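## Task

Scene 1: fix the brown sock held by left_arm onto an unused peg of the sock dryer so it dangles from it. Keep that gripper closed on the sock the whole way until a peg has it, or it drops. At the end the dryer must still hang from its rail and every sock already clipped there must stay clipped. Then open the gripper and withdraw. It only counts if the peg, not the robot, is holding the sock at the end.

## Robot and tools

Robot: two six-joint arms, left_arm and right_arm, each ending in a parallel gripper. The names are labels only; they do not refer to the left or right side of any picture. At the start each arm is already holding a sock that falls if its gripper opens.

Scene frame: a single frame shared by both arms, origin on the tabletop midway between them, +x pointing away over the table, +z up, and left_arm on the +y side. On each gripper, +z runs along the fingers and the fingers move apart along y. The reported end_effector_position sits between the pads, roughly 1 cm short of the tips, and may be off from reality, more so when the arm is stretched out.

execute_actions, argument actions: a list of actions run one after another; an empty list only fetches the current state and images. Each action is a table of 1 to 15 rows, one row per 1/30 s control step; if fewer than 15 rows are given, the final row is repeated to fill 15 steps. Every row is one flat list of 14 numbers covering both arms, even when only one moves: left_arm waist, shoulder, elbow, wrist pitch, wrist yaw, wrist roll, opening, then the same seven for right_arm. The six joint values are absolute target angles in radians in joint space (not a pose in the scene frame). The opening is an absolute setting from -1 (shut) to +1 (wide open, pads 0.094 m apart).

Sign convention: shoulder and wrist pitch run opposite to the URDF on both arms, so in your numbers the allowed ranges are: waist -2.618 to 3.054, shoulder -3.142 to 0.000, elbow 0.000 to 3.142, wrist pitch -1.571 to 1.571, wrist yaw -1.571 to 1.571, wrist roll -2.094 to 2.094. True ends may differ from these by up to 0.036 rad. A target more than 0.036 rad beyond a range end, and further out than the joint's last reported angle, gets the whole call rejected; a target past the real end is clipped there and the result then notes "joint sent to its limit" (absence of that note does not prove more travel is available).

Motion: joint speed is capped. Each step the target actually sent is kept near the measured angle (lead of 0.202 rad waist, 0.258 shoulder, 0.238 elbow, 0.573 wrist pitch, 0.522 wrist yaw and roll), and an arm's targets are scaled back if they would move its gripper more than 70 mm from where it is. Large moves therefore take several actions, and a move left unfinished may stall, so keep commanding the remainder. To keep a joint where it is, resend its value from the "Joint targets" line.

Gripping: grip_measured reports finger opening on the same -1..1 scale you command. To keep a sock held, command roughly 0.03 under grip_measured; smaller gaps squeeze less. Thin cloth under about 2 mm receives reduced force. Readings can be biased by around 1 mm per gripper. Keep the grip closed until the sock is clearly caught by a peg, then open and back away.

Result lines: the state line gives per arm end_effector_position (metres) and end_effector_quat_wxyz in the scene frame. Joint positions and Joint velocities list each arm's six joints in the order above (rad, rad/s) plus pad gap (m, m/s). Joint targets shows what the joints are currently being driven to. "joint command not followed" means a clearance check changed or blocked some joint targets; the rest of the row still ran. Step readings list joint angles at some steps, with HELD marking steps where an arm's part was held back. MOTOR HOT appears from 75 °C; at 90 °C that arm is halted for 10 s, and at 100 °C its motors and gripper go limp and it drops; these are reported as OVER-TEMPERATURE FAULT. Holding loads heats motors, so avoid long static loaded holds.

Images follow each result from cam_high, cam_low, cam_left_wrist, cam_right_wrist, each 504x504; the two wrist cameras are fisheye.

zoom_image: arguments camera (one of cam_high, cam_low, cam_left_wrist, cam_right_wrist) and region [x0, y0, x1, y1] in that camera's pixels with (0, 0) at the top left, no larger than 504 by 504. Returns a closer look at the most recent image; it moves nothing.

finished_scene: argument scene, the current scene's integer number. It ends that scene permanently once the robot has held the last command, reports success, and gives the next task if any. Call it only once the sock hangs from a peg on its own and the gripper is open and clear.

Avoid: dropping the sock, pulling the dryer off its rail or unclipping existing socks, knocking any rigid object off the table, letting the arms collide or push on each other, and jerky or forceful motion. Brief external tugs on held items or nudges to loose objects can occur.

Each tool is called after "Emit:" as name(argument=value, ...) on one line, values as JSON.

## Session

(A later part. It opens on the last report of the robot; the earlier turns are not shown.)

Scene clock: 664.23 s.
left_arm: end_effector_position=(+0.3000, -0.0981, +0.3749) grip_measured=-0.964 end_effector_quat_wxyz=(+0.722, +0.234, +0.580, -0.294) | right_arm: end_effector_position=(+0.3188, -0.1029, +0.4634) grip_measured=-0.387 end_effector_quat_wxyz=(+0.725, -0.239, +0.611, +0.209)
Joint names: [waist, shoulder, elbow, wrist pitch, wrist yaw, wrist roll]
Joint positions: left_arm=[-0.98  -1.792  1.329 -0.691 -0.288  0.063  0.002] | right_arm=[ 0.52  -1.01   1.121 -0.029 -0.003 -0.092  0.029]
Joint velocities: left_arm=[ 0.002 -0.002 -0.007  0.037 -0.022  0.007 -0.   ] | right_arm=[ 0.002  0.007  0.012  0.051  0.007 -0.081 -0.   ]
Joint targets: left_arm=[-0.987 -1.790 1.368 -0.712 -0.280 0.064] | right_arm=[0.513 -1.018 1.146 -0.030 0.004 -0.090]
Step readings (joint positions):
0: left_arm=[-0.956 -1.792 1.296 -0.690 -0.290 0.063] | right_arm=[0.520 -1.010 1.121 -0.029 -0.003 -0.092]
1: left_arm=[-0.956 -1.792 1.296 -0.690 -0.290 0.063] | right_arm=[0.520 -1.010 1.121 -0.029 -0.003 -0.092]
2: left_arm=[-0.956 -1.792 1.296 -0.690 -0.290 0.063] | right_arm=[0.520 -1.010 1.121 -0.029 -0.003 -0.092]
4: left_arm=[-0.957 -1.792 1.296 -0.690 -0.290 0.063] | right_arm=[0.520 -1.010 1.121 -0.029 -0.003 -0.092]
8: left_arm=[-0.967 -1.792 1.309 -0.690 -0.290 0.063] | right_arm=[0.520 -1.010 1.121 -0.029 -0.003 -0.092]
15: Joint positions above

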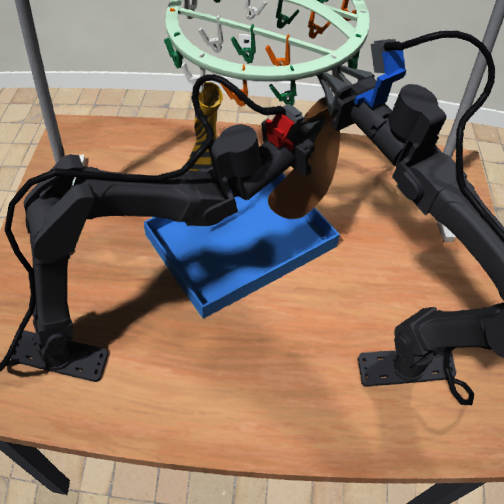

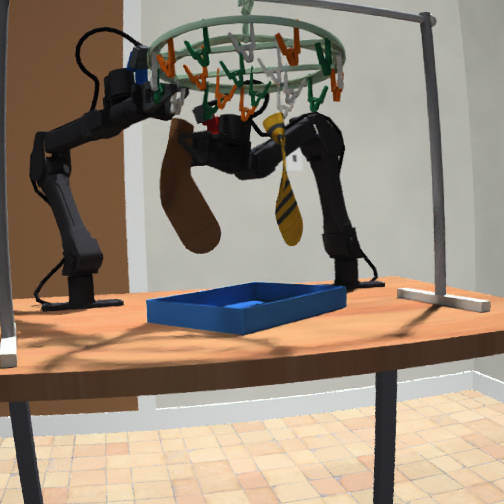

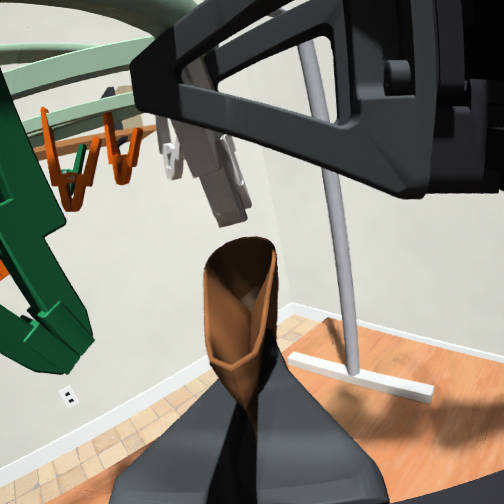

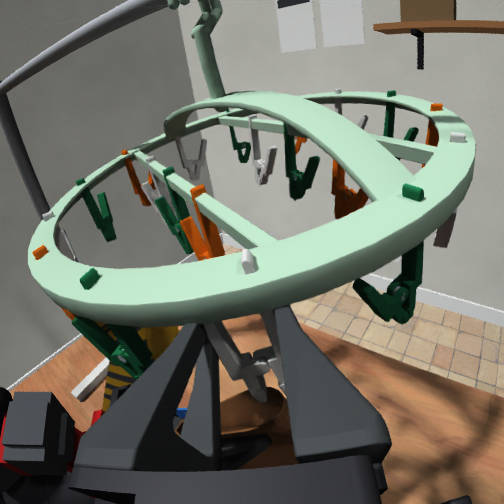

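Emit:
execute_actions(actions=[[[-0.978,-1.790,1.368,-0.716,-0.280,0.064,-1,0.513,-1.018,1.146,-0.030,0.004,-0.09,-0.42],[-0.972,-1.790,1.368,-0.720,-0.280,0.064,-1,0.513,-1.018,1.146,-0.030,0.004,-0.09,-0.42],[-0.969,-1.790,1.368,-0.724,-0.280,0.064,-1,0.513,-1.018,1.146,-0.030,0.004,-0.09,-0.42],[-0.967,-1.790,1.368,-0.728,-0.280,0.064,-1,0.513,-1.018,1.146,-0.030,0.004,-0.09,-0.42],[-0.965,-1.790,1.368,-0.732,-0.280,0.064,-1,0.513,-1.018,1.146,-0.030,0.004,-0.09,-0.42],[-0.965,-1.790,1.368,-0.736,-0.280,0.064,-1,0.513,-1.018,1.146,-0.030,0.004,-0.09,-0.42],[-0.965,-1.790,1.368,-0.740,-0.280,0.064,-1,0.513,-1.018,1.146,-0.030,0.004,-0.09,-0.42]]])

Emit:
zoom_image(camera="cam_right_wrist", region=[170, 320, 330, 470])

Emit:
zoom_image(camera="cam_low", region=[140, 70, 260, 170])

Emit:
zoom_image(camera="cam_left_wrist", region=[160, 120, 340, 300])

Scene clock: 675.90 s.
left_arm: end_effector_position=(+0.2994, -0.0972, +0.3795) grip_measured=-0.964 end_effector_quat_wxyz=(+0.727, +0.230, +0.574, -0.298) | right_arm: end_effector_position=(+0.3188, -0.1029, +0.4634) grip_measured=-0.387 end_effector_quat_wxyz=(+0.725, -0.239, +0.611, +0.209)
Joint names: [waist, shoulder, elbow, wrist pitch, wrist yaw, wrist roll]
Joint positions: left_arm=[-0.98  -1.792  1.329 -0.711 -0.288  0.063  0.002] | right_arm=[ 0.52  -1.01   1.121 -0.029 -0.003 -0.092  0.029]
Joint velocities: left_arm=[ 0.002  0.017 -0.012  0.051 -0.081 -0.022 -0.001] | right_arm=[-0.017 -0.007  0.007  0.066  0.007 -0.051  0.   ]
Joint targets: left_arm=[-0.965 -1.790 1.368 -0.740 -0.280 0.064] | right_arm=[0.513 -1.018 1.146 -0.030 0.004 -0.090]
Step readings (joint positions):
0: left_arm=[-0.980 -1.792 1.329 -0.691 -0.288 0.063] | right_arm=[0.520 -1.010 1.121 -0.029 -0.003 -0.092]
1: left_arm=[-0.980 -1.792 1.329 -0.691 -0.288 0.063] | right_arm=[0.520 -1.010 1.121 -0.029 -0.003 -0.092]
2: left_arm=[-0.980 -1.792 1.329 -0.691 -0.288 0.063] | right_arm=[0.520 -1.010 1.121 -0.029 -0.003 -0.092]
4: left_arm=[-0.980 -1.792 1.329 -0.692 -0.288 0.063] | right_arm=[0.520 -1.010 1.121 -0.029 -0.003 -0.092]
8: left_arm=[-0.980 -1.792 1.329 -0.702 -0.288 0.063] | right_arm=[0.520 -1.010 1.121 -0.029 -0.003 -0.092]
15: Joint positions above

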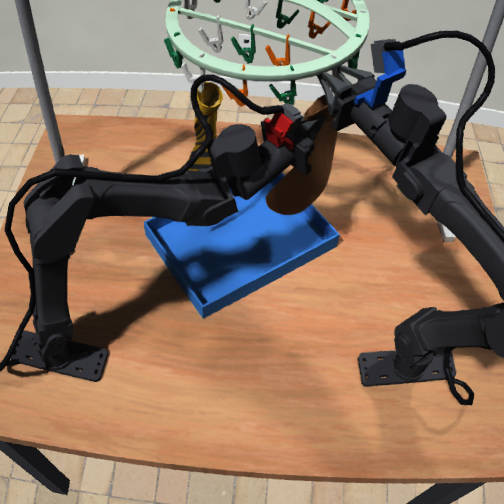

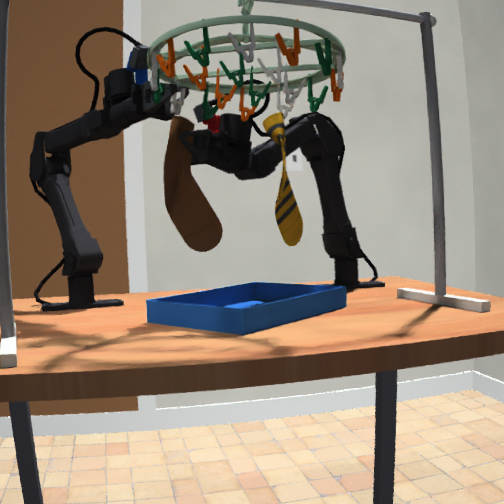

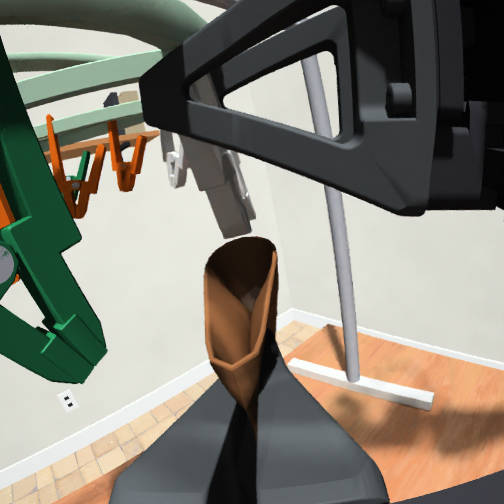

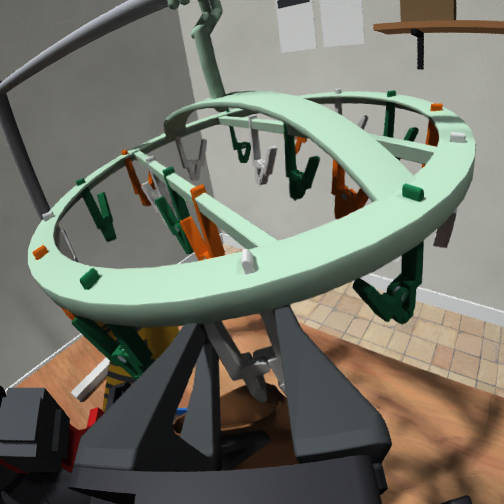

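Region (170, 320, 330, 470) of cam_right_wrist's 504x504 image, scaled by 3.150, with more detail than that image has; it fills the top 472 rows of this view, and the rest is white.

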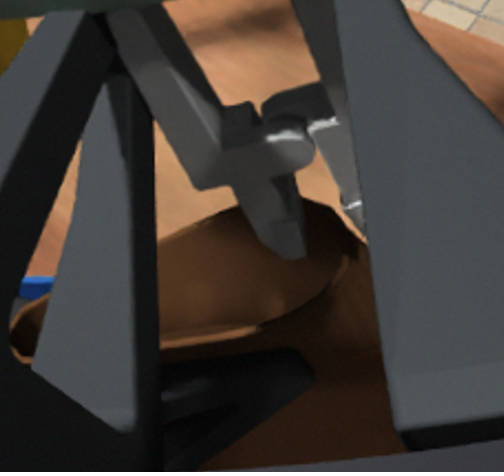

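Region (140, 70, 260, 170) of cam_low's 504x504 image, scaled by 4.200, with more detail than that image has.

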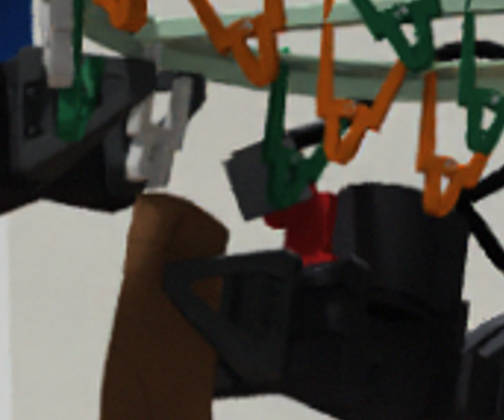

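Region (160, 120, 340, 300) of cam_left_wrist's 504x504 image, scaled by 2.800, with more detail than that image has.

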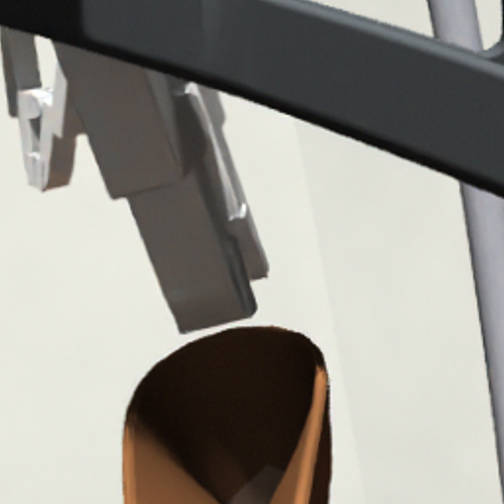

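Emit:
execute_actions(actions=[[[-0.976,-1.790,1.368,-0.740,-0.295,0.064,-1,0.513,-1.018,1.146,-0.030,0.004,-0.09,-0.42],[-0.976,-1.790,1.368,-0.740,-0.302,0.064,-1,0.513,-1.018,1.146,-0.030,0.004,-0.09,-0.42],[-0.976,-1.790,1.368,-0.740,-0.308,0.064,-1,0.513,-1.018,1.146,-0.030,0.004,-0.09,-0.42],[-0.976,-1.790,1.368,-0.740,-0.313,0.064,-1,0.513,-1.018,1.146,-0.030,0.004,-0.09,-0.42],[-0.976,-1.790,1.368,-0.740,-0.317,0.064,-1,0.513,-1.018,1.146,-0.030,0.004,-0.09,-0.42]]])

Emit:
zoom_image(camera="cam_right_wrist", region=[170, 320, 330, 470])

Emit:
zoom_image(camera="cam_left_wrist", region=[160, 120, 340, 300])

Scene clock: 695.67 s.
left_arm: end_effector_position=(+0.3019, -0.0946, +0.3796) grip_measured=-0.964 end_effector_quat_wxyz=(+0.729, +0.222, +0.577, -0.293) | right_arm: end_effector_position=(+0.3188, -0.1029, +0.4634) grip_measured=-0.387 end_effector_quat_wxyz=(+0.725, -0.239, +0.611, +0.209)
Joint names: [waist, shoulder, elbow, wrist pitch, wrist yaw, wrist roll]
Joint positions: left_arm=[-0.98  -1.792  1.329 -0.712 -0.308  0.063  0.002] | right_arm=[ 0.52  -1.01   1.121 -0.029 -0.003 -0.092  0.029]
Joint velocities: left_arm=[ 0.007  0.007 -0.007 -0.037 -0.022 -0.066 -0.   ] | right_arm=[-0.012 -0.002  0.007 -0.007  0.022  0.007 -0.   ]
Joint targets: left_arm=[-0.976 -1.790 1.368 -0.740 -0.317 0.064] | right_arm=[0.513 -1.018 1.146 -0.030 0.004 -0.090]
Step readings (joint positions):
0: left_arm=[-0.980 -1.792 1.329 -0.712 -0.288 0.063] | right_arm=[0.520 -1.010 1.121 -0.029 -0.003 -0.092]
1: left_arm=[-0.980 -1.792 1.329 -0.712 -0.288 0.063] | right_arm=[0.520 -1.010 1.121 -0.029 -0.003 -0.092]
2: left_arm=[-0.980 -1.792 1.329 -0.712 -0.288 0.063] | right_arm=[0.520 -1.010 1.121 -0.029 -0.003 -0.092]
4: left_arm=[-0.980 -1.792 1.329 -0.712 -0.293 0.063] | right_arm=[0.520 -1.010 1.121 -0.029 -0.003 -0.092]
8: left_arm=[-0.980 -1.792 1.329 -0.712 -0.302 0.063] | right_arm=[0.520 -1.010 1.121 -0.029 -0.003 -0.092]
15: Joint positions above

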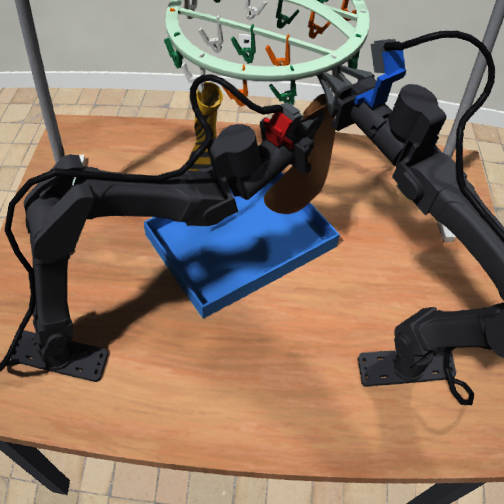

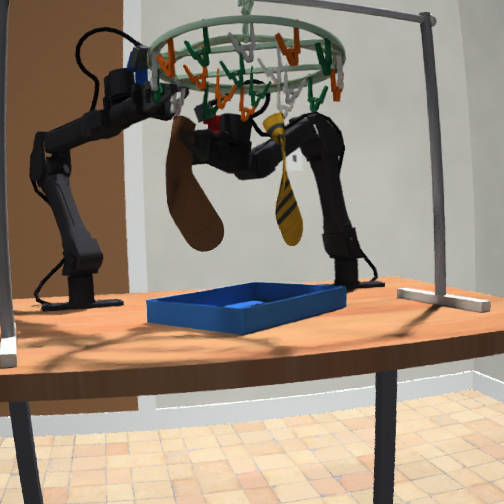

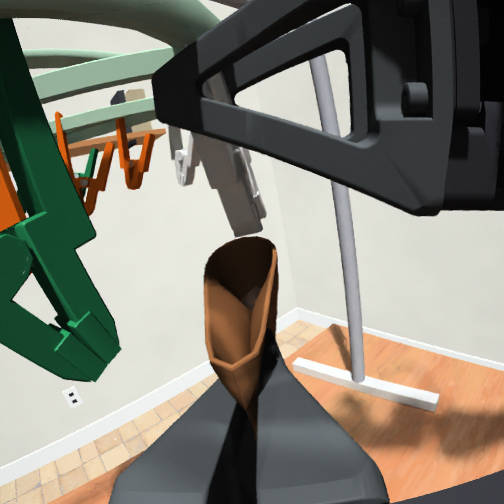

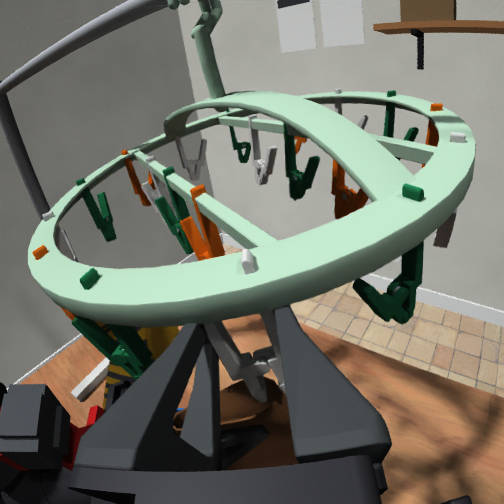

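Region (170, 320, 330, 470) of cam_right_wrist's 504x504 image, scaled by 3.150, with more detail than that image has; it fills the top 472 rows of this view, and the rest is white.

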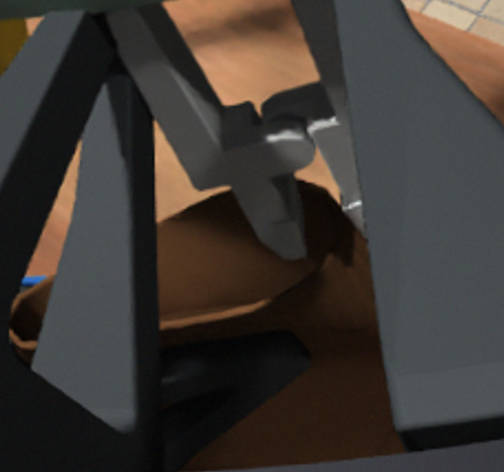

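Region (160, 120, 340, 300) of cam_left_wrist's 504x504 image, scaled by 2.800, with more detail than that image has.

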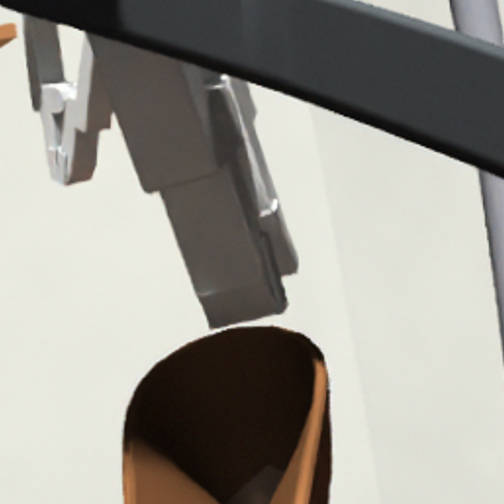

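Emit:
execute_actions(actions=[[[-0.976,-1.790,1.371,-0.740,-0.312,0.064,-1,0.513,-1.018,1.146,-0.030,0.004,-0.09,-0.42],[-0.976,-1.790,1.374,-0.740,-0.312,0.064,-1,0.513,-1.018,1.146,-0.030,0.004,-0.09,-0.42],[-0.976,-1.790,1.376,-0.740,-0.312,0.064,-1,0.513,-1.018,1.146,-0.030,0.004,-0.09,-0.42],[-0.976,-1.790,1.378,-0.740,-0.312,0.064,-1,0.513,-1.018,1.146,-0.030,0.004,-0.09,-0.42],[-0.976,-1.790,1.380,-0.740,-0.312,0.064,-1,0.513,-1.018,1.146,-0.030,0.004,-0.09,-0.42],[-0.976,-1.790,1.382,-0.740,-0.312,0.064,-1,0.513,-1.018,1.146,-0.030,0.004,-0.09,-0.42],[-0.976,-1.790,1.384,-0.740,-0.312,0.064,-1,0.513,-1.018,1.146,-0.030,0.004,-0.09,-0.42],[-0.976,-1.790,1.386,-0.740,-0.312,0.064,-1,0.513,-1.018,1.146,-0.030,0.004,-0.09,-0.42]]])

Emit:
zoom_image(camera="cam_right_wrist", region=[170, 320, 330, 470])

Emit:
zoom_image(camera="cam_left_wrist", region=[160, 120, 340, 300])

Scene clock: 721.50 s.
left_arm: end_effector_position=(+0.3018, -0.0940, +0.3893) grip_measured=-0.964 end_effector_quat_wxyz=(+0.735, +0.216, +0.570, -0.297) | right_arm: end_effector_position=(+0.3188, -0.1029, +0.4634) grip_measured=-0.387 end_effector_quat_wxyz=(+0.725, -0.239, +0.611, +0.209)
Joint names: [waist, shoulder, elbow, wrist pitch, wrist yaw, wrist roll]
Joint positions: left_arm=[-0.98  -1.792  1.347 -0.717 -0.309  0.063  0.002] | right_arm=[ 0.52  -1.01   1.121 -0.029 -0.003 -0.092  0.029]
Joint velocities: left_arm=[-0.012 -0.002 -0.022 -0.007 -0.022 -0.051 -0.   ] | right_arm=[ 0.007  0.012  0.007  0.051  0.066 -0.051  0.001]
Joint targets: left_arm=[-0.976 -1.790 1.386 -0.740 -0.312 0.064] | right_arm=[0.513 -1.018 1.146 -0.030 0.004 -0.090]
Step readings (joint positions):
0: left_arm=[-0.980 -1.792 1.329 -0.712 -0.309 0.063] | right_arm=[0.520 -1.010 1.121 -0.029 -0.003 -0.092]
1: left_arm=[-0.980 -1.792 1.329 -0.712 -0.309 0.063] | right_arm=[0.520 -1.010 1.121 -0.029 -0.003 -0.092]
2: left_arm=[-0.980 -1.792 1.329 -0.712 -0.309 0.063] | right_arm=[0.520 -1.010 1.121 -0.029 -0.003 -0.092]
4: left_arm=[-0.980 -1.792 1.329 -0.712 -0.309 0.063] | right_arm=[0.520 -1.010 1.121 -0.029 -0.003 -0.092]
8: left_arm=[-0.980 -1.792 1.333 -0.712 -0.309 0.063] | right_arm=[0.520 -1.010 1.121 -0.029 -0.003 -0.092]
15: Joint positions above

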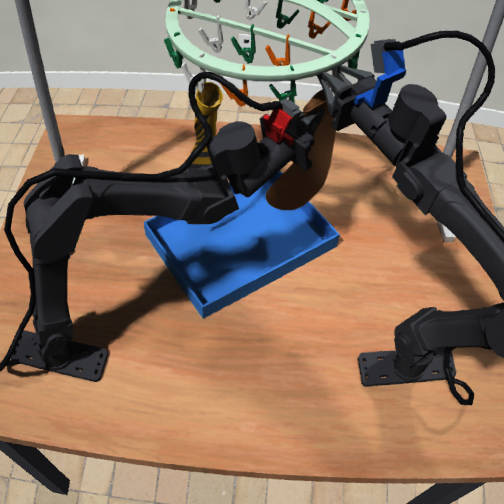

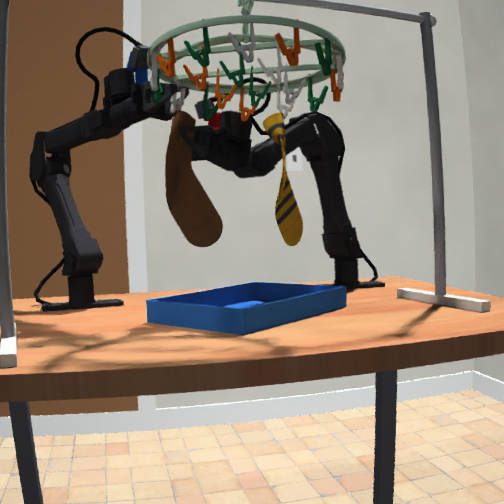

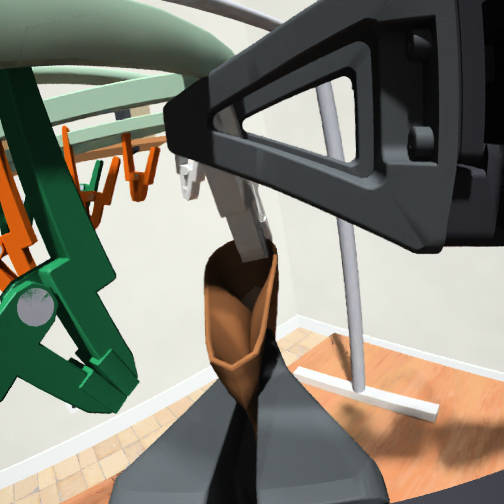

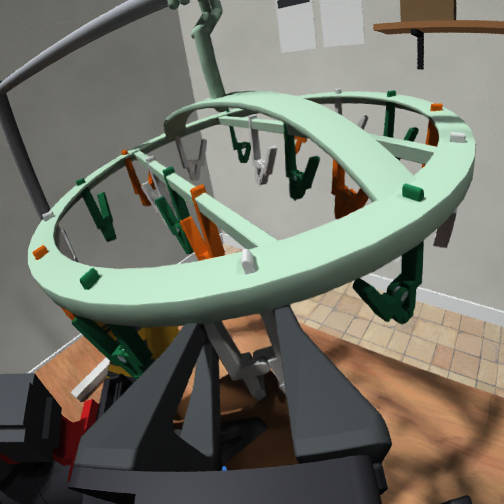

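Region (170, 320, 330, 470) of cam_right_wrist's 504x504 image, scaled by 3.150, with more detail than that image has; it fills the top 472 rows of this view, and the rest is white.

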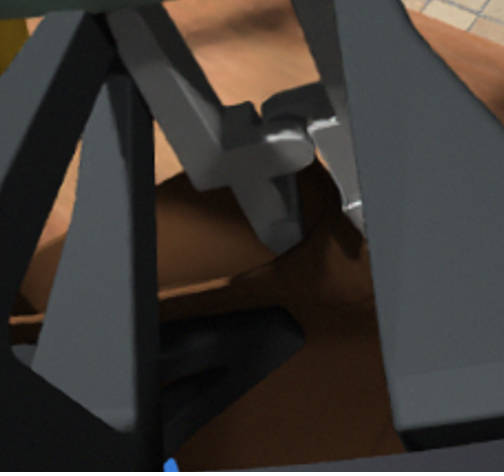

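Region (160, 120, 340, 300) of cam_left_wrist's 504x504 image, scaled by 2.800, with more detail than that image has.

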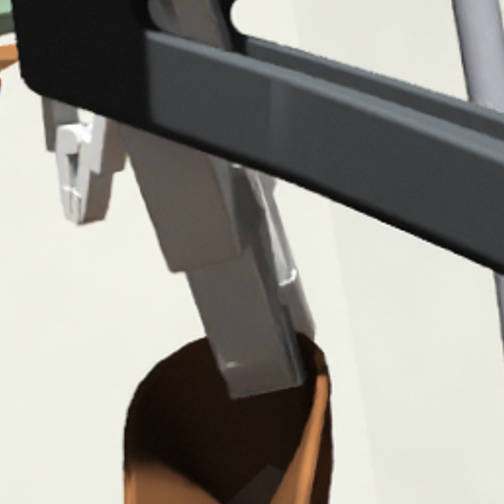

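Emit:
execute_actions(actions=[[[-0.976,-1.790,1.389,-0.740,-0.303,0.064,-1,0.513,-1.018,1.146,-0.030,0.004,-0.09,-0.42],[-0.976,-1.790,1.392,-0.740,-0.298,0.064,-1,0.513,-1.018,1.146,-0.030,0.004,-0.09,-0.42],[-0.976,-1.790,1.394,-0.740,-0.294,0.064,-1,0.513,-1.018,1.146,-0.030,0.004,-0.09,-0.42],[-0.976,-1.790,1.396,-0.740,-0.291,0.064,-1,0.513,-1.018,1.146,-0.030,0.004,-0.09,-0.42],[-0.976,-1.790,1.398,-0.740,-0.289,0.064,-1,0.513,-1.018,1.146,-0.030,0.004,-0.09,-0.42],[-0.976,-1.790,1.400,-0.740,-0.289,0.064,-1,0.513,-1.018,1.146,-0.030,0.004,-0.09,-0.42],[-0.976,-1.790,1.402,-0.740,-0.289,0.064,-1,0.513,-1.018,1.146,-0.030,0.004,-0.09,-0.42],[-0.976,-1.790,1.403,-0.740,-0.289,0.064,-1,0.513,-1.018,1.146,-0.030,0.004,-0.09,-0.42]]])

Emit:
zoom_image(camera="cam_right_wrist", region=[170, 320, 330, 470])

Emit:
zoom_image(camera="cam_left_wrist", region=[160, 150, 340, 330])

Emit:
zoom_image(camera="cam_low", region=[140, 70, 260, 170])

Scene clock: 738.23 s.
left_arm: end_effector_position=(+0.3005, -0.0948, +0.3980) grip_measured=-0.964 end_effector_quat_wxyz=(+0.738, +0.215, +0.563, -0.303) | right_arm: end_effector_position=(+0.3188, -0.1029, +0.4634) grip_measured=-0.387 end_effector_quat_wxyz=(+0.725, -0.239, +0.611, +0.209)
Joint names: [waist, shoulder, elbow, wrist pitch, wrist yaw, wrist roll]
Joint positions: left_arm=[-0.98  -1.792  1.364 -0.718 -0.3    0.063  0.002] | right_arm=[ 0.52  -1.01   1.121 -0.029 -0.003 -0.092  0.029]
Joint velocities: left_arm=[ 0.007  0.002 -0.002  0.066 -0.022 -0.066 -0.001] | right_arm=[-0.007 -0.007 -0.007  0.051  0.037  0.037 -0.001]
Joint targets: left_arm=[-0.976 -1.790 1.403 -0.740 -0.289 0.064] | right_arm=[0.513 -1.018 1.146 -0.030 0.004 -0.090]
Step readings (joint positions):
0: left_arm=[-0.980 -1.792 1.347 -0.717 -0.309 0.063] | right_arm=[0.520 -1.010 1.121 -0.029 -0.003 -0.092]
1: left_arm=[-0.980 -1.792 1.347 -0.717 -0.309 0.063] | right_arm=[0.520 -1.010 1.121 -0.029 -0.003 -0.092]
2: left_arm=[-0.980 -1.792 1.347 -0.717 -0.309 0.063] | right_arm=[0.520 -1.010 1.121 -0.029 -0.003 -0.092]
4: left_arm=[-0.980 -1.792 1.347 -0.717 -0.307 0.063] | right_arm=[0.520 -1.010 1.121 -0.029 -0.003 -0.092]
8: left_arm=[-0.980 -1.792 1.351 -0.717 -0.303 0.063] | right_arm=[0.520 -1.010 1.121 -0.029 -0.003 -0.092]
15: Joint positions above

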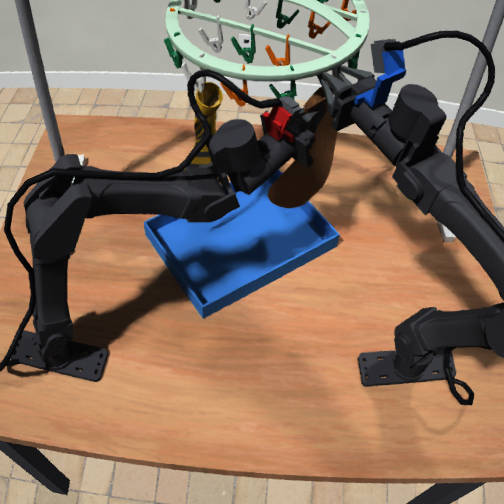

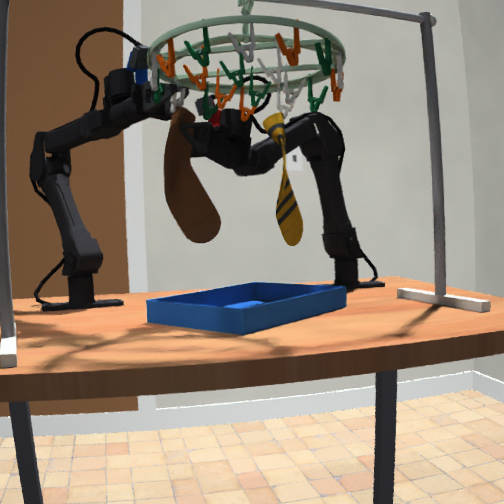

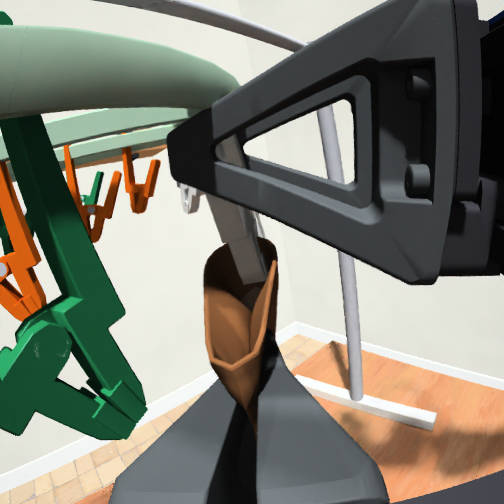

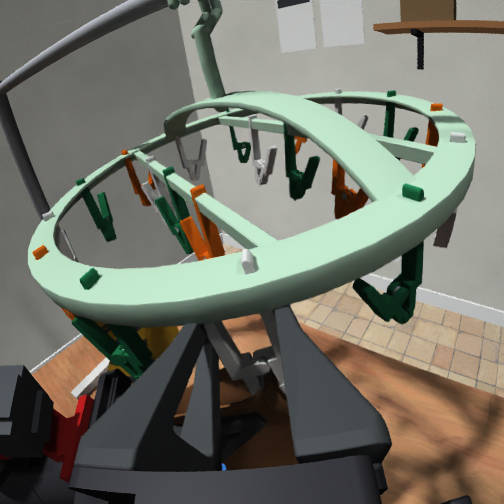

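Region (170, 320, 330, 470) of cam_right_wrist's 504x504 image, scaled by 3.150, with more detail than that image has; it fills the top 472 rows of this view, and the rest is white.

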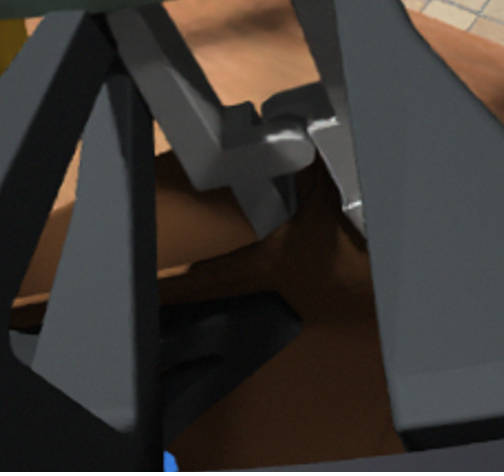

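Region (160, 150, 340, 330) of cam_left_wrist's 504x504 image, scaled by 2.800, with more detail than that image has.

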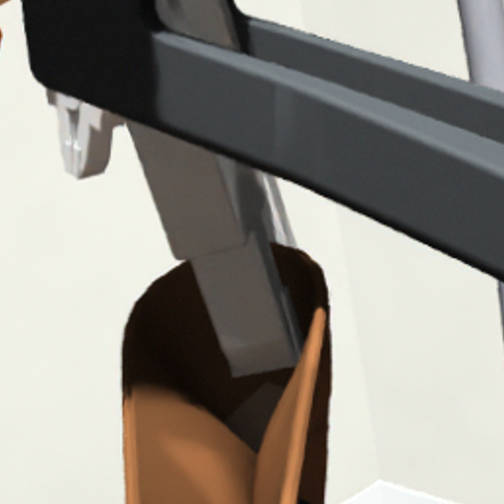

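Region (140, 70, 260, 170) of cam_low's 504x504 image, scaled by 4.200, with more detail than that image has.

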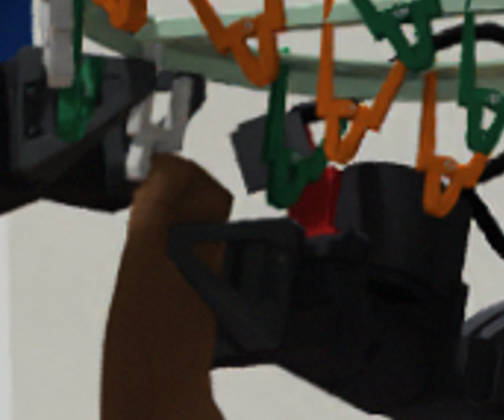

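Emit:
execute_actions(actions=[[[-0.976,-1.790,1.403,-0.740,-0.289,0.064,-1,0.525,-1.018,1.146,-0.030,0.004,-0.09,-0.38],[-0.976,-1.790,1.403,-0.740,-0.289,0.064,-1,0.530,-1.018,1.146,-0.030,0.004,-0.09,-0.35],[-0.976,-1.790,1.403,-0.740,-0.289,0.064,-1,0.532,-1.018,1.146,-0.030,0.004,-0.09,-0.32],[-0.976,-1.790,1.403,-0.740,-0.289,0.064,-1,0.534,-1.018,1.146,-0.030,0.004,-0.09,-0.29],[-0.976,-1.790,1.403,-0.740,-0.289,0.064,-1,0.536,-1.018,1.146,-0.030,0.004,-0.09,-0.26],[-0.976,-1.790,1.403,-0.740,-0.289,0.064,-1,0.538,-1.018,1.146,-0.030,0.004,-0.09,-0.23],[-0.976,-1.790,1.403,-0.740,-0.289,0.064,-1,0.540,-1.018,1.146,-0.030,0.004,-0.09,-0.20],[-0.976,-1.790,1.403,-0.740,-0.289,0.064,-1,0.542,-1.018,1.146,-0.030,0.004,-0.09,-0.16],[-0.976,-1.790,1.403,-0.740,-0.289,0.064,-1,0.544,-1.018,1.146,-0.030,0.004,-0.09,-0.12],[-0.976,-1.790,1.403,-0.740,-0.289,0.064,-1,0.546,-1.018,1.146,-0.030,0.004,-0.09,-0.08],[-0.976,-1.790,1.403,-0.740,-0.289,0.064,-1,0.548,-1.018,1.146,-0.030,0.004,-0.09,-0.04],[-0.976,-1.790,1.403,-0.740,-0.289,0.064,-1,0.548,-1.018,1.146,-0.030,0.004,-0.09,0.0],[-0.976,-1.790,1.403,-0.740,-0.289,0.064,-1,0.548,-1.018,1.146,-0.030,0.004,-0.09,0.05],[-0.976,-1.790,1.403,-0.740,-0.289,0.064,-1,0.548,-1.018,1.146,-0.030,0.004,-0.09,0.10],[-0.976,-1.790,1.403,-0.740,-0.289,0.064,-1,0.548,-1.018,1.146,-0.030,0.004,-0.09,0.15]]])

Emit:
zoom_image(camera="cam_right_wrist", region=[170, 290, 350, 470])

Emit:
zoom_image(camera="cam_low", region=[140, 70, 260, 170])

Scene clock: 767.87 s.
left_arm: end_effector_position=(+0.3005, -0.0949, +0.3980) grip_measured=-0.964 end_effector_quat_wxyz=(+0.738, +0.215, +0.563, -0.303) | right_arm: end_effector_position=(+0.3148, -0.0977, +0.4634) grip_measured=+0.122 end_effector_quat_wxyz=(+0.723, -0.245, +0.609, +0.215)
Joint names: [waist, shoulder, elbow, wrist pitch, wrist yaw, wrist roll]
Joint positions: left_arm=[-0.98  -1.792  1.364 -0.718 -0.3    0.063  0.002] | right_arm=[ 0.539 -1.01   1.121 -0.029 -0.001 -0.092  0.053]
Joint velocities: left_arm=[ 0.002  0.007  0.002  0.022  0.007 -0.051  0.   ] | right_arm=[-0.012 -0.002 -0.007  0.007  0.066 -0.037  0.053]
Joint targets: left_arm=[-0.976 -1.790 1.403 -0.740 -0.289 0.064] | right_arm=[0.548 -1.018 1.146 -0.030 0.004 -0.090]
Step readings (joint positions):
0: left_arm=[-0.980 -1.792 1.364 -0.718 -0.300 0.063] | right_arm=[0.520 -1.010 1.121 -0.029 -0.003 -0.092]
1: left_arm=[-0.980 -1.792 1.364 -0.718 -0.300 0.063] | right_arm=[0.520 -1.010 1.121 -0.029 -0.003 -0.092]
2: left_arm=[-0.980 -1.792 1.364 -0.718 -0.300 0.063] | right_arm=[0.521 -1.010 1.121 -0.029 -0.004 -0.092]
4: left_arm=[-0.980 -1.792 1.364 -0.718 -0.300 0.063] | right_arm=[0.524 -1.010 1.121 -0.029 -0.004 -0.092]
8: left_arm=[-0.980 -1.792 1.364 -0.718 -0.300 0.063] | right_arm=[0.531 -1.010 1.121 -0.029 -0.002 -0.092]
15: Joint positions above

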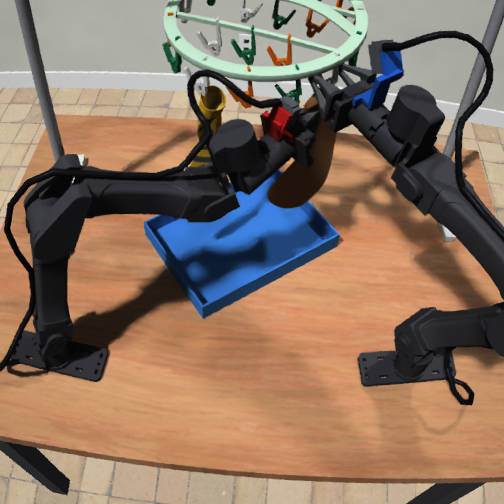

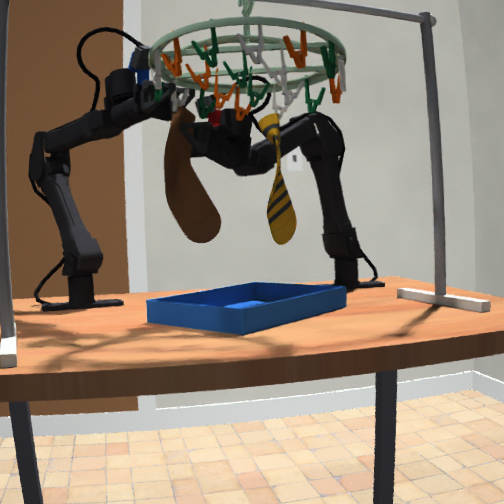

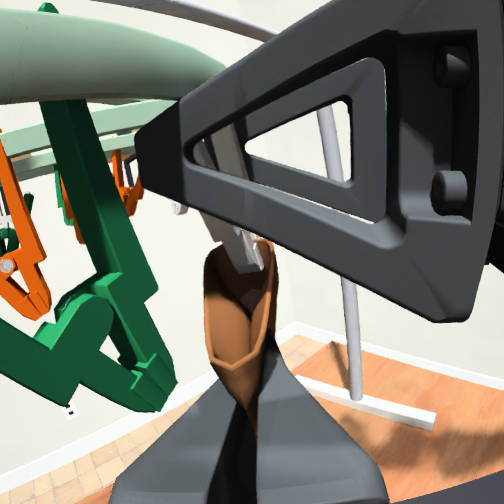

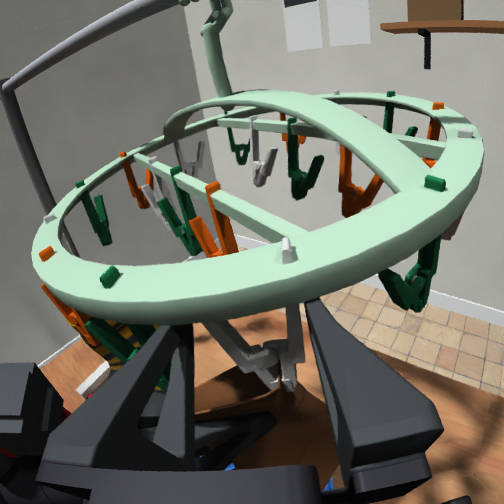

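Region (170, 290, 350, 470) of cam_right_wrist's 504x504 image, scaled by 2.800, with more detail than that image has.

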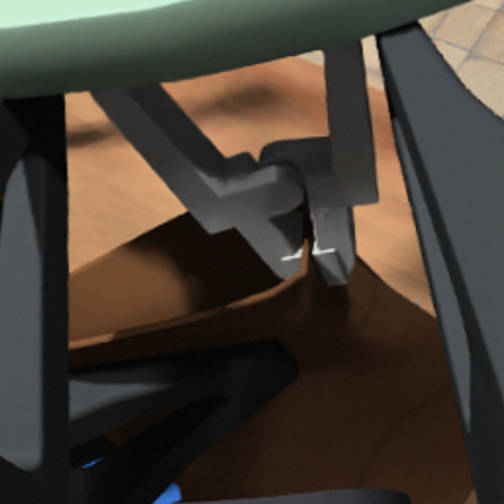

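Region (140, 70, 260, 170) of cam_low's 504x504 image, scaled by 4.200, with more detail than that image has.

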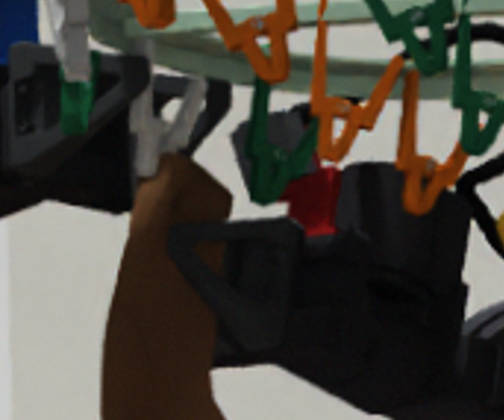

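Emit:
execute_actions(actions=[[[-0.976,-1.790,1.403,-0.740,-0.289,0.064,-1,0.545,-1.000,1.120,-0.005,0.004,-0.09,0.15],[-0.976,-1.790,1.403,-0.740,-0.289,0.064,-1,0.545,-0.985,1.114,0.010,0.004,-0.09,0.15],[-0.976,-1.790,1.403,-0.740,-0.289,0.064,-1,0.545,-0.972,1.108,0.022,0.004,-0.09,0.15],[-0.976,-1.790,1.403,-0.740,-0.289,0.064,-1,0.545,-0.958,1.103,0.034,0.004,-0.09,0.15],[-0.976,-1.790,1.403,-0.740,-0.289,0.064,-1,0.545,-0.942,1.097,0.046,0.004,-0.09,0.15],[-0.976,-1.790,1.403,-0.740,-0.289,0.064,-1,0.545,-0.926,1.091,0.058,0.004,-0.09,0.15],[-0.976,-1.790,1.403,-0.740,-0.289,0.064,-1,0.545,-0.910,1.086,0.070,0.004,-0.09,0.15],[-0.976,-1.790,1.403,-0.740,-0.289,0.064,-1,0.545,-0.893,1.080,0.082,0.004,-0.09,0.15],[-0.976,-1.790,1.403,-0.740,-0.289,0.064,-1,0.545,-0.876,1.074,0.094,0.004,-0.09,0.15],[-0.976,-1.790,1.403,-0.740,-0.289,0.064,-0.95,0.545,-0.859,1.068,0.105,0.004,-0.09,0.15],[-0.976,-1.790,1.403,-0.740,-0.289,0.064,-0.90,0.545,-0.842,1.062,0.116,0.004,-0.09,0.15],[-0.976,-1.790,1.403,-0.740,-0.289,0.064,-0.82,0.545,-0.825,1.056,0.127,0.004,-0.09,0.15],[-0.976,-1.790,1.403,-0.740,-0.289,0.064,-0.72,0.545,-0.808,1.050,0.138,0.004,-0.09,0.15],[-0.976,-1.790,1.403,-0.740,-0.289,0.064,-0.62,0.545,-0.791,1.045,0.148,0.004,-0.09,0.15],[-0.976,-1.790,1.403,-0.740,-0.289,0.064,-0.5,0.545,-0.778,1.040,0.155,0.004,-0.09,0.15]]])

Scene clock: 779.60 s.
left_arm: end_effector_position=(+0.3004, -0.0949, +0.3980) grip_measured=-0.566 end_effector_quat_wxyz=(+0.738, +0.215, +0.563, -0.303) | right_arm: end_effector_position=(+0.2745, -0.1297, +0.4600) grip_measured=+0.147 end_effector_quat_wxyz=(+0.721, -0.246, +0.612, +0.215)
Joint names: [waist, shoulder, elbow, wrist pitch, wrist yaw, wrist roll]
Joint positions: left_arm=[-0.98  -1.792  1.364 -0.718 -0.299  0.063  0.02 ] | right_arm=[ 0.539 -0.823  1.057  0.102 -0.001 -0.092  0.054]
Joint velocities: left_arm=[-0.022  0.007 -0.022  0.081  0.051 -0.022  0.129] | right_arm=[-0.007  0.496 -0.134  0.33   0.022  0.007 -0.001]
Joint targets: left_arm=[-0.976 -1.790 1.403 -0.740 -0.289 0.064] | right_arm=[0.545 -0.778 1.040 0.155 0.004 -0.090]
Step readings (joint positions):
0: left_arm=[-0.980 -1.792 1.364 -0.718 -0.299 0.063] | right_arm=[0.539 -1.010 1.121 -0.029 -0.001 -0.092]
1: left_arm=[-0.980 -1.792 1.364 -0.718 -0.299 0.063] | right_arm=[0.539 -1.010 1.121 -0.027 -0.001 -0.092]
2: left_arm=[-0.980 -1.792 1.364 -0.718 -0.299 0.063] | right_arm=[0.539 -1.010 1.121 -0.024 -0.001 -0.092]
4: left_arm=[-0.980 -1.792 1.364 -0.718 -0.299 0.063] | right_arm=[0.539 -1.004 1.117 -0.012 -0.001 -0.092]
8: left_arm=[-0.980 -1.792 1.364 -0.718 -0.299 0.063] | right_arm=[0.539 -0.954 1.091 0.033 -0.001 -0.092]
15: Joint positions above

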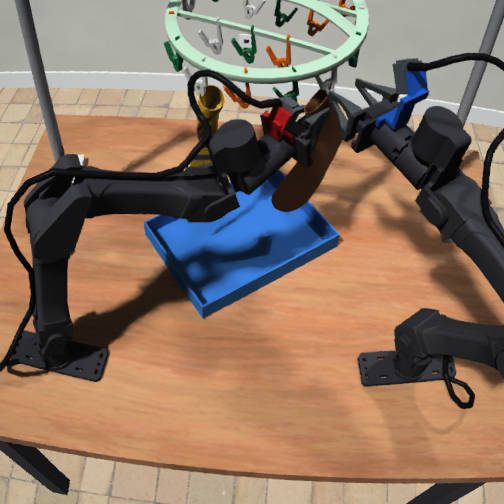

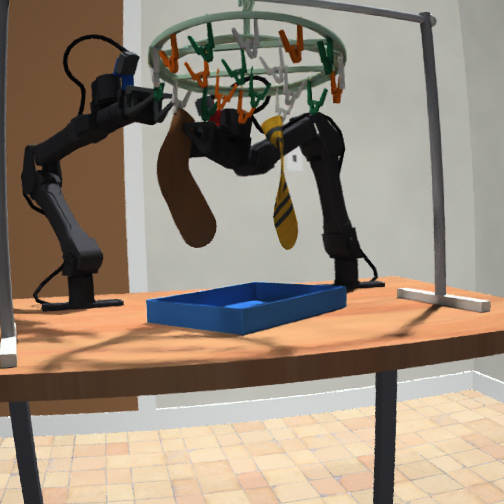

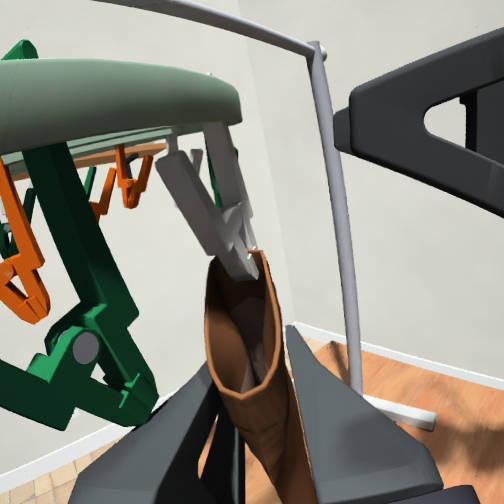

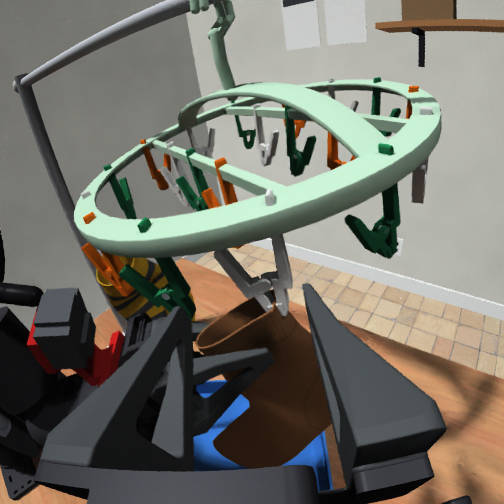

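Emit:
execute_actions(actions=[[[-0.985,-1.775,1.355,-0.735,-0.300,0.064,-0.4,0.53,-0.778,1.040,0.155,0.004,-0.09,0.15],[-0.989,-1.760,1.340,-0.735,-0.305,0.064,-0.3,0.51,-0.778,1.040,0.155,0.004,-0.09,0.15],[-0.992,-1.742,1.320,-0.735,-0.309,0.064,-0.3,0.485,-0.778,1.040,0.155,0.004,-0.09,0.15],[-0.996,-1.722,1.297,-0.735,-0.314,0.064,-0.3,0.455,-0.778,1.040,0.155,0.004,-0.09,0.15],[-1.001,-1.700,1.271,-0.735,-0.320,0.064,-0.3,0.425,-0.778,1.040,0.155,0.004,-0.09,0.15],[-1.007,-1.675,1.242,-0.735,-0.326,0.064,-0.3,0.395,-0.778,1.040,0.155,0.004,-0.09,0.15],[-1.013,-1.648,1.211,-0.735,-0.332,0.064,-0.3,0.365,-0.778,1.040,0.155,0.004,-0.09,0.15],[-1.020,-1.620,1.178,-0.735,-0.339,0.064,-0.3,0.335,-0.778,1.040,0.155,0.004,-0.09,0.15],[-1.027,-1.590,1.143,-0.735,-0.346,0.064,-0.3,0.305,-0.778,1.040,0.155,0.004,-0.09,0.15],[-1.034,-1.560,1.108,-0.735,-0.354,0.064,-0.3,0.275,-0.778,1.040,0.155,0.004,-0.09,0.15],[-1.041,-1.530,1.073,-0.735,-0.361,0.064,-0.3,0.245,-0.778,1.040,0.155,0.004,-0.09,0.15],[-1.048,-1.500,1.038,-0.735,-0.368,0.064,-0.3,0.215,-0.778,1.040,0.155,0.004,-0.09,0.15],[-1.055,-1.470,1.003,-0.735,-0.375,0.064,-0.3,0.185,-0.778,1.040,0.155,0.004,-0.09,0.15],[-1.062,-1.440,0.968,-0.735,-0.383,0.064,-0.3,0.155,-0.778,1.040,0.155,0.004,-0.09,0.15],[-1.070,-1.410,0.935,-0.730,-0.390,0.064,-0.3,0.125,-0.778,1.040,0.155,0.004,-0.09,0.15]],[[-1.070,-1.375,0.915,-0.700,-0.375,0.064,-0.3,0.10,-0.778,1.040,0.155,0.004,-0.09,0.15],[-1.065,-1.335,0.900,-0.660,-0.355,0.064,-0.3,0.08,-0.778,1.040,0.155,0.004,-0.09,0.15],[-1.058,-1.290,0.887,-0.615,-0.335,0.064,-0.3,0.065,-0.778,1.040,0.155,0.004,-0.09,0.15],[-1.050,-1.245,0.875,-0.570,-0.315,0.064,-0.3,0.055,-0.778,1.040,0.155,0.004,-0.09,0.15],[-1.040,-1.200,0.863,-0.525,-0.295,0.064,-0.3,0.05,-0.778,1.040,0.155,0.004,-0.09,0.15],[-1.030,-1.155,0.851,-0.480,-0.275,0.064,-0.3,0.05,-0.778,1.040,0.155,0.004,-0.09,0.15],[-1.020,-1.110,0.839,-0.435,-0.255,0.064,-0.3,0.05,-0.778,1.040,0.155,0.004,-0.09,0.15],[-1.010,-1.065,0.827,-0.390,-0.235,0.064,-0.3,0.05,-0.778,1.040,0.155,0.004,-0.09,0.15],[-1.000,-1.020,0.815,-0.345,-0.215,0.064,-0.3,0.05,-0.778,1.040,0.155,0.004,-0.09,0.15],[-0.990,-0.975,0.803,-0.300,-0.195,0.064,-0.3,0.05,-0.778,1.040,0.155,0.004,-0.09,0.15],[-0.980,-0.930,0.791,-0.255,-0.175,0.064,-0.3,0.05,-0.778,1.040,0.155,0.004,-0.09,0.15],[-0.970,-0.885,0.780,-0.210,-0.155,0.064,-0.3,0.05,-0.778,1.040,0.155,0.004,-0.09,0.15],[-0.962,-0.845,0.770,-0.170,-0.135,0.064,-0.3,0.05,-0.778,1.040,0.155,0.004,-0.09,0.15],[-0.955,-0.815,0.762,-0.140,-0.120,0.064,-0.3,0.05,-0.778,1.040,0.155,0.004,-0.09,0.15],[-0.950,-0.795,0.757,-0.120,-0.110,0.064,-0.3,0.05,-0.778,1.040,0.155,0.004,-0.09,0.15]]])

Scene clock: 823.60 s.
left_arm: end_effector_position=(+0.1795, +0.0913, +0.4154) grip_measured=-0.302 end_effector_quat_wxyz=(+0.711, +0.268, +0.567, -0.318) | right_arm: end_effector_position=(+0.3274, -0.2671, +0.4551) grip_measured=+0.147 end_effector_quat_wxyz=(+0.746, -0.092, +0.659, +0.035)
Joint names: [waist, shoulder, elbow, wrist pitch, wrist yaw, wrist roll]
Joint positions: left_arm=[-0.97  -0.858  0.791 -0.287 -0.19   0.063  0.033] | right_arm=[ 0.058 -0.785  1.046  0.145  0.004 -0.092  0.054]
Joint velocities: left_arm=[ 0.188  1.023 -0.217  0.945  0.403 -0.007 -0.001] | right_arm=[-0.007  0.012 -0.027  0.051  0.022 -0.154  0.   ]
Joint targets: left_arm=[-0.950 -0.795 0.757 -0.120 -0.110 0.064] | right_arm=[0.050 -0.778 1.040 0.155 0.004 -0.090]
Step readings (joint positions; steps 1 to 15: 1st action; 16 to 30: 2nd action):
0: left_arm=[-0.980 -1.792 1.364 -0.719 -0.299 0.063] | right_arm=[0.539 -0.785 1.046 0.144 -0.001 -0.092]
1: left_arm=[-0.980 -1.792 1.364 -0.719 -0.299 0.063] | right_arm=[0.539 -0.785 1.046 0.144 -0.001 -0.092]
2: left_arm=[-0.980 -1.792 1.364 -0.719 -0.299 0.063] | right_arm=[0.536 -0.785 1.046 0.144 -0.002 -0.092]
4: left_arm=[-0.980 -1.783 1.347 -0.720 -0.300 0.063] | right_arm=[0.507 -0.785 1.046 0.144 -0.003 -0.092]
8: left_arm=[-0.994 -1.712 1.240 -0.720 -0.313 0.063] | right_arm=[0.394 -0.785 1.046 0.144 -0.001 -0.092]
15: left_arm=[-1.049 -1.495 1.005 -0.720 -0.352 0.063] | right_arm=[0.183 -0.785 1.046 0.145 0.002 -0.092]
16: left_arm=[-1.055 -1.462 0.974 -0.718 -0.356 0.063] | right_arm=[0.154 -0.785 1.046 0.145 0.002 -0.092]
17: left_arm=[-1.059 -1.429 0.947 -0.709 -0.356 0.063] | right_arm=[0.127 -0.785 1.046 0.145 0.003 -0.092]
19: left_arm=[-1.060 -1.358 0.906 -0.665 -0.349 0.063] | right_arm=[0.085 -0.785 1.046 0.145 0.004 -0.092]
23: left_arm=[-1.040 -1.183 0.854 -0.535 -0.302 0.063] | right_arm=[0.058 -0.785 1.046 0.145 0.004 -0.092]
30: Joint positions above

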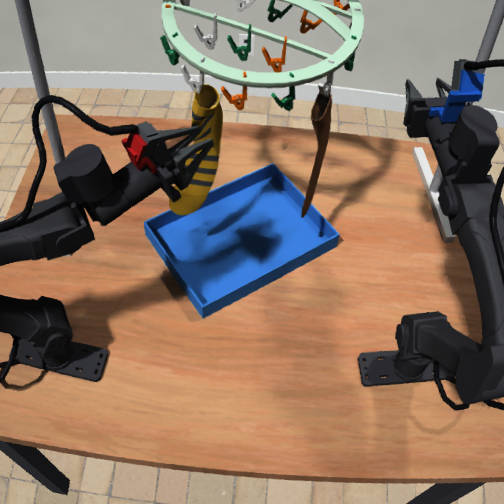

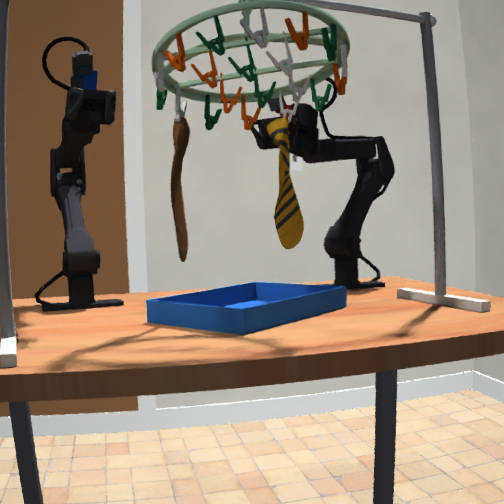

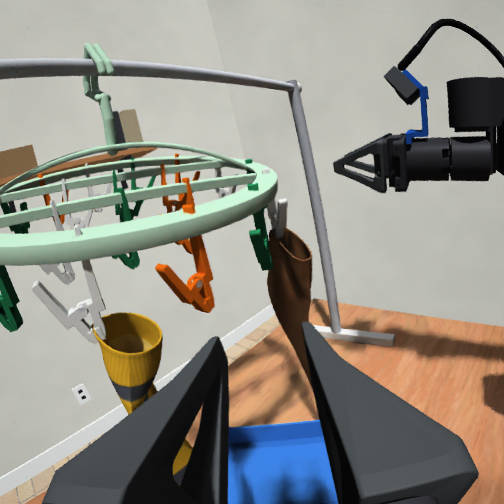

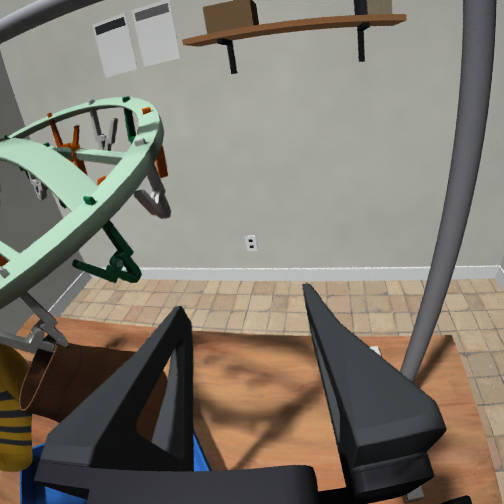

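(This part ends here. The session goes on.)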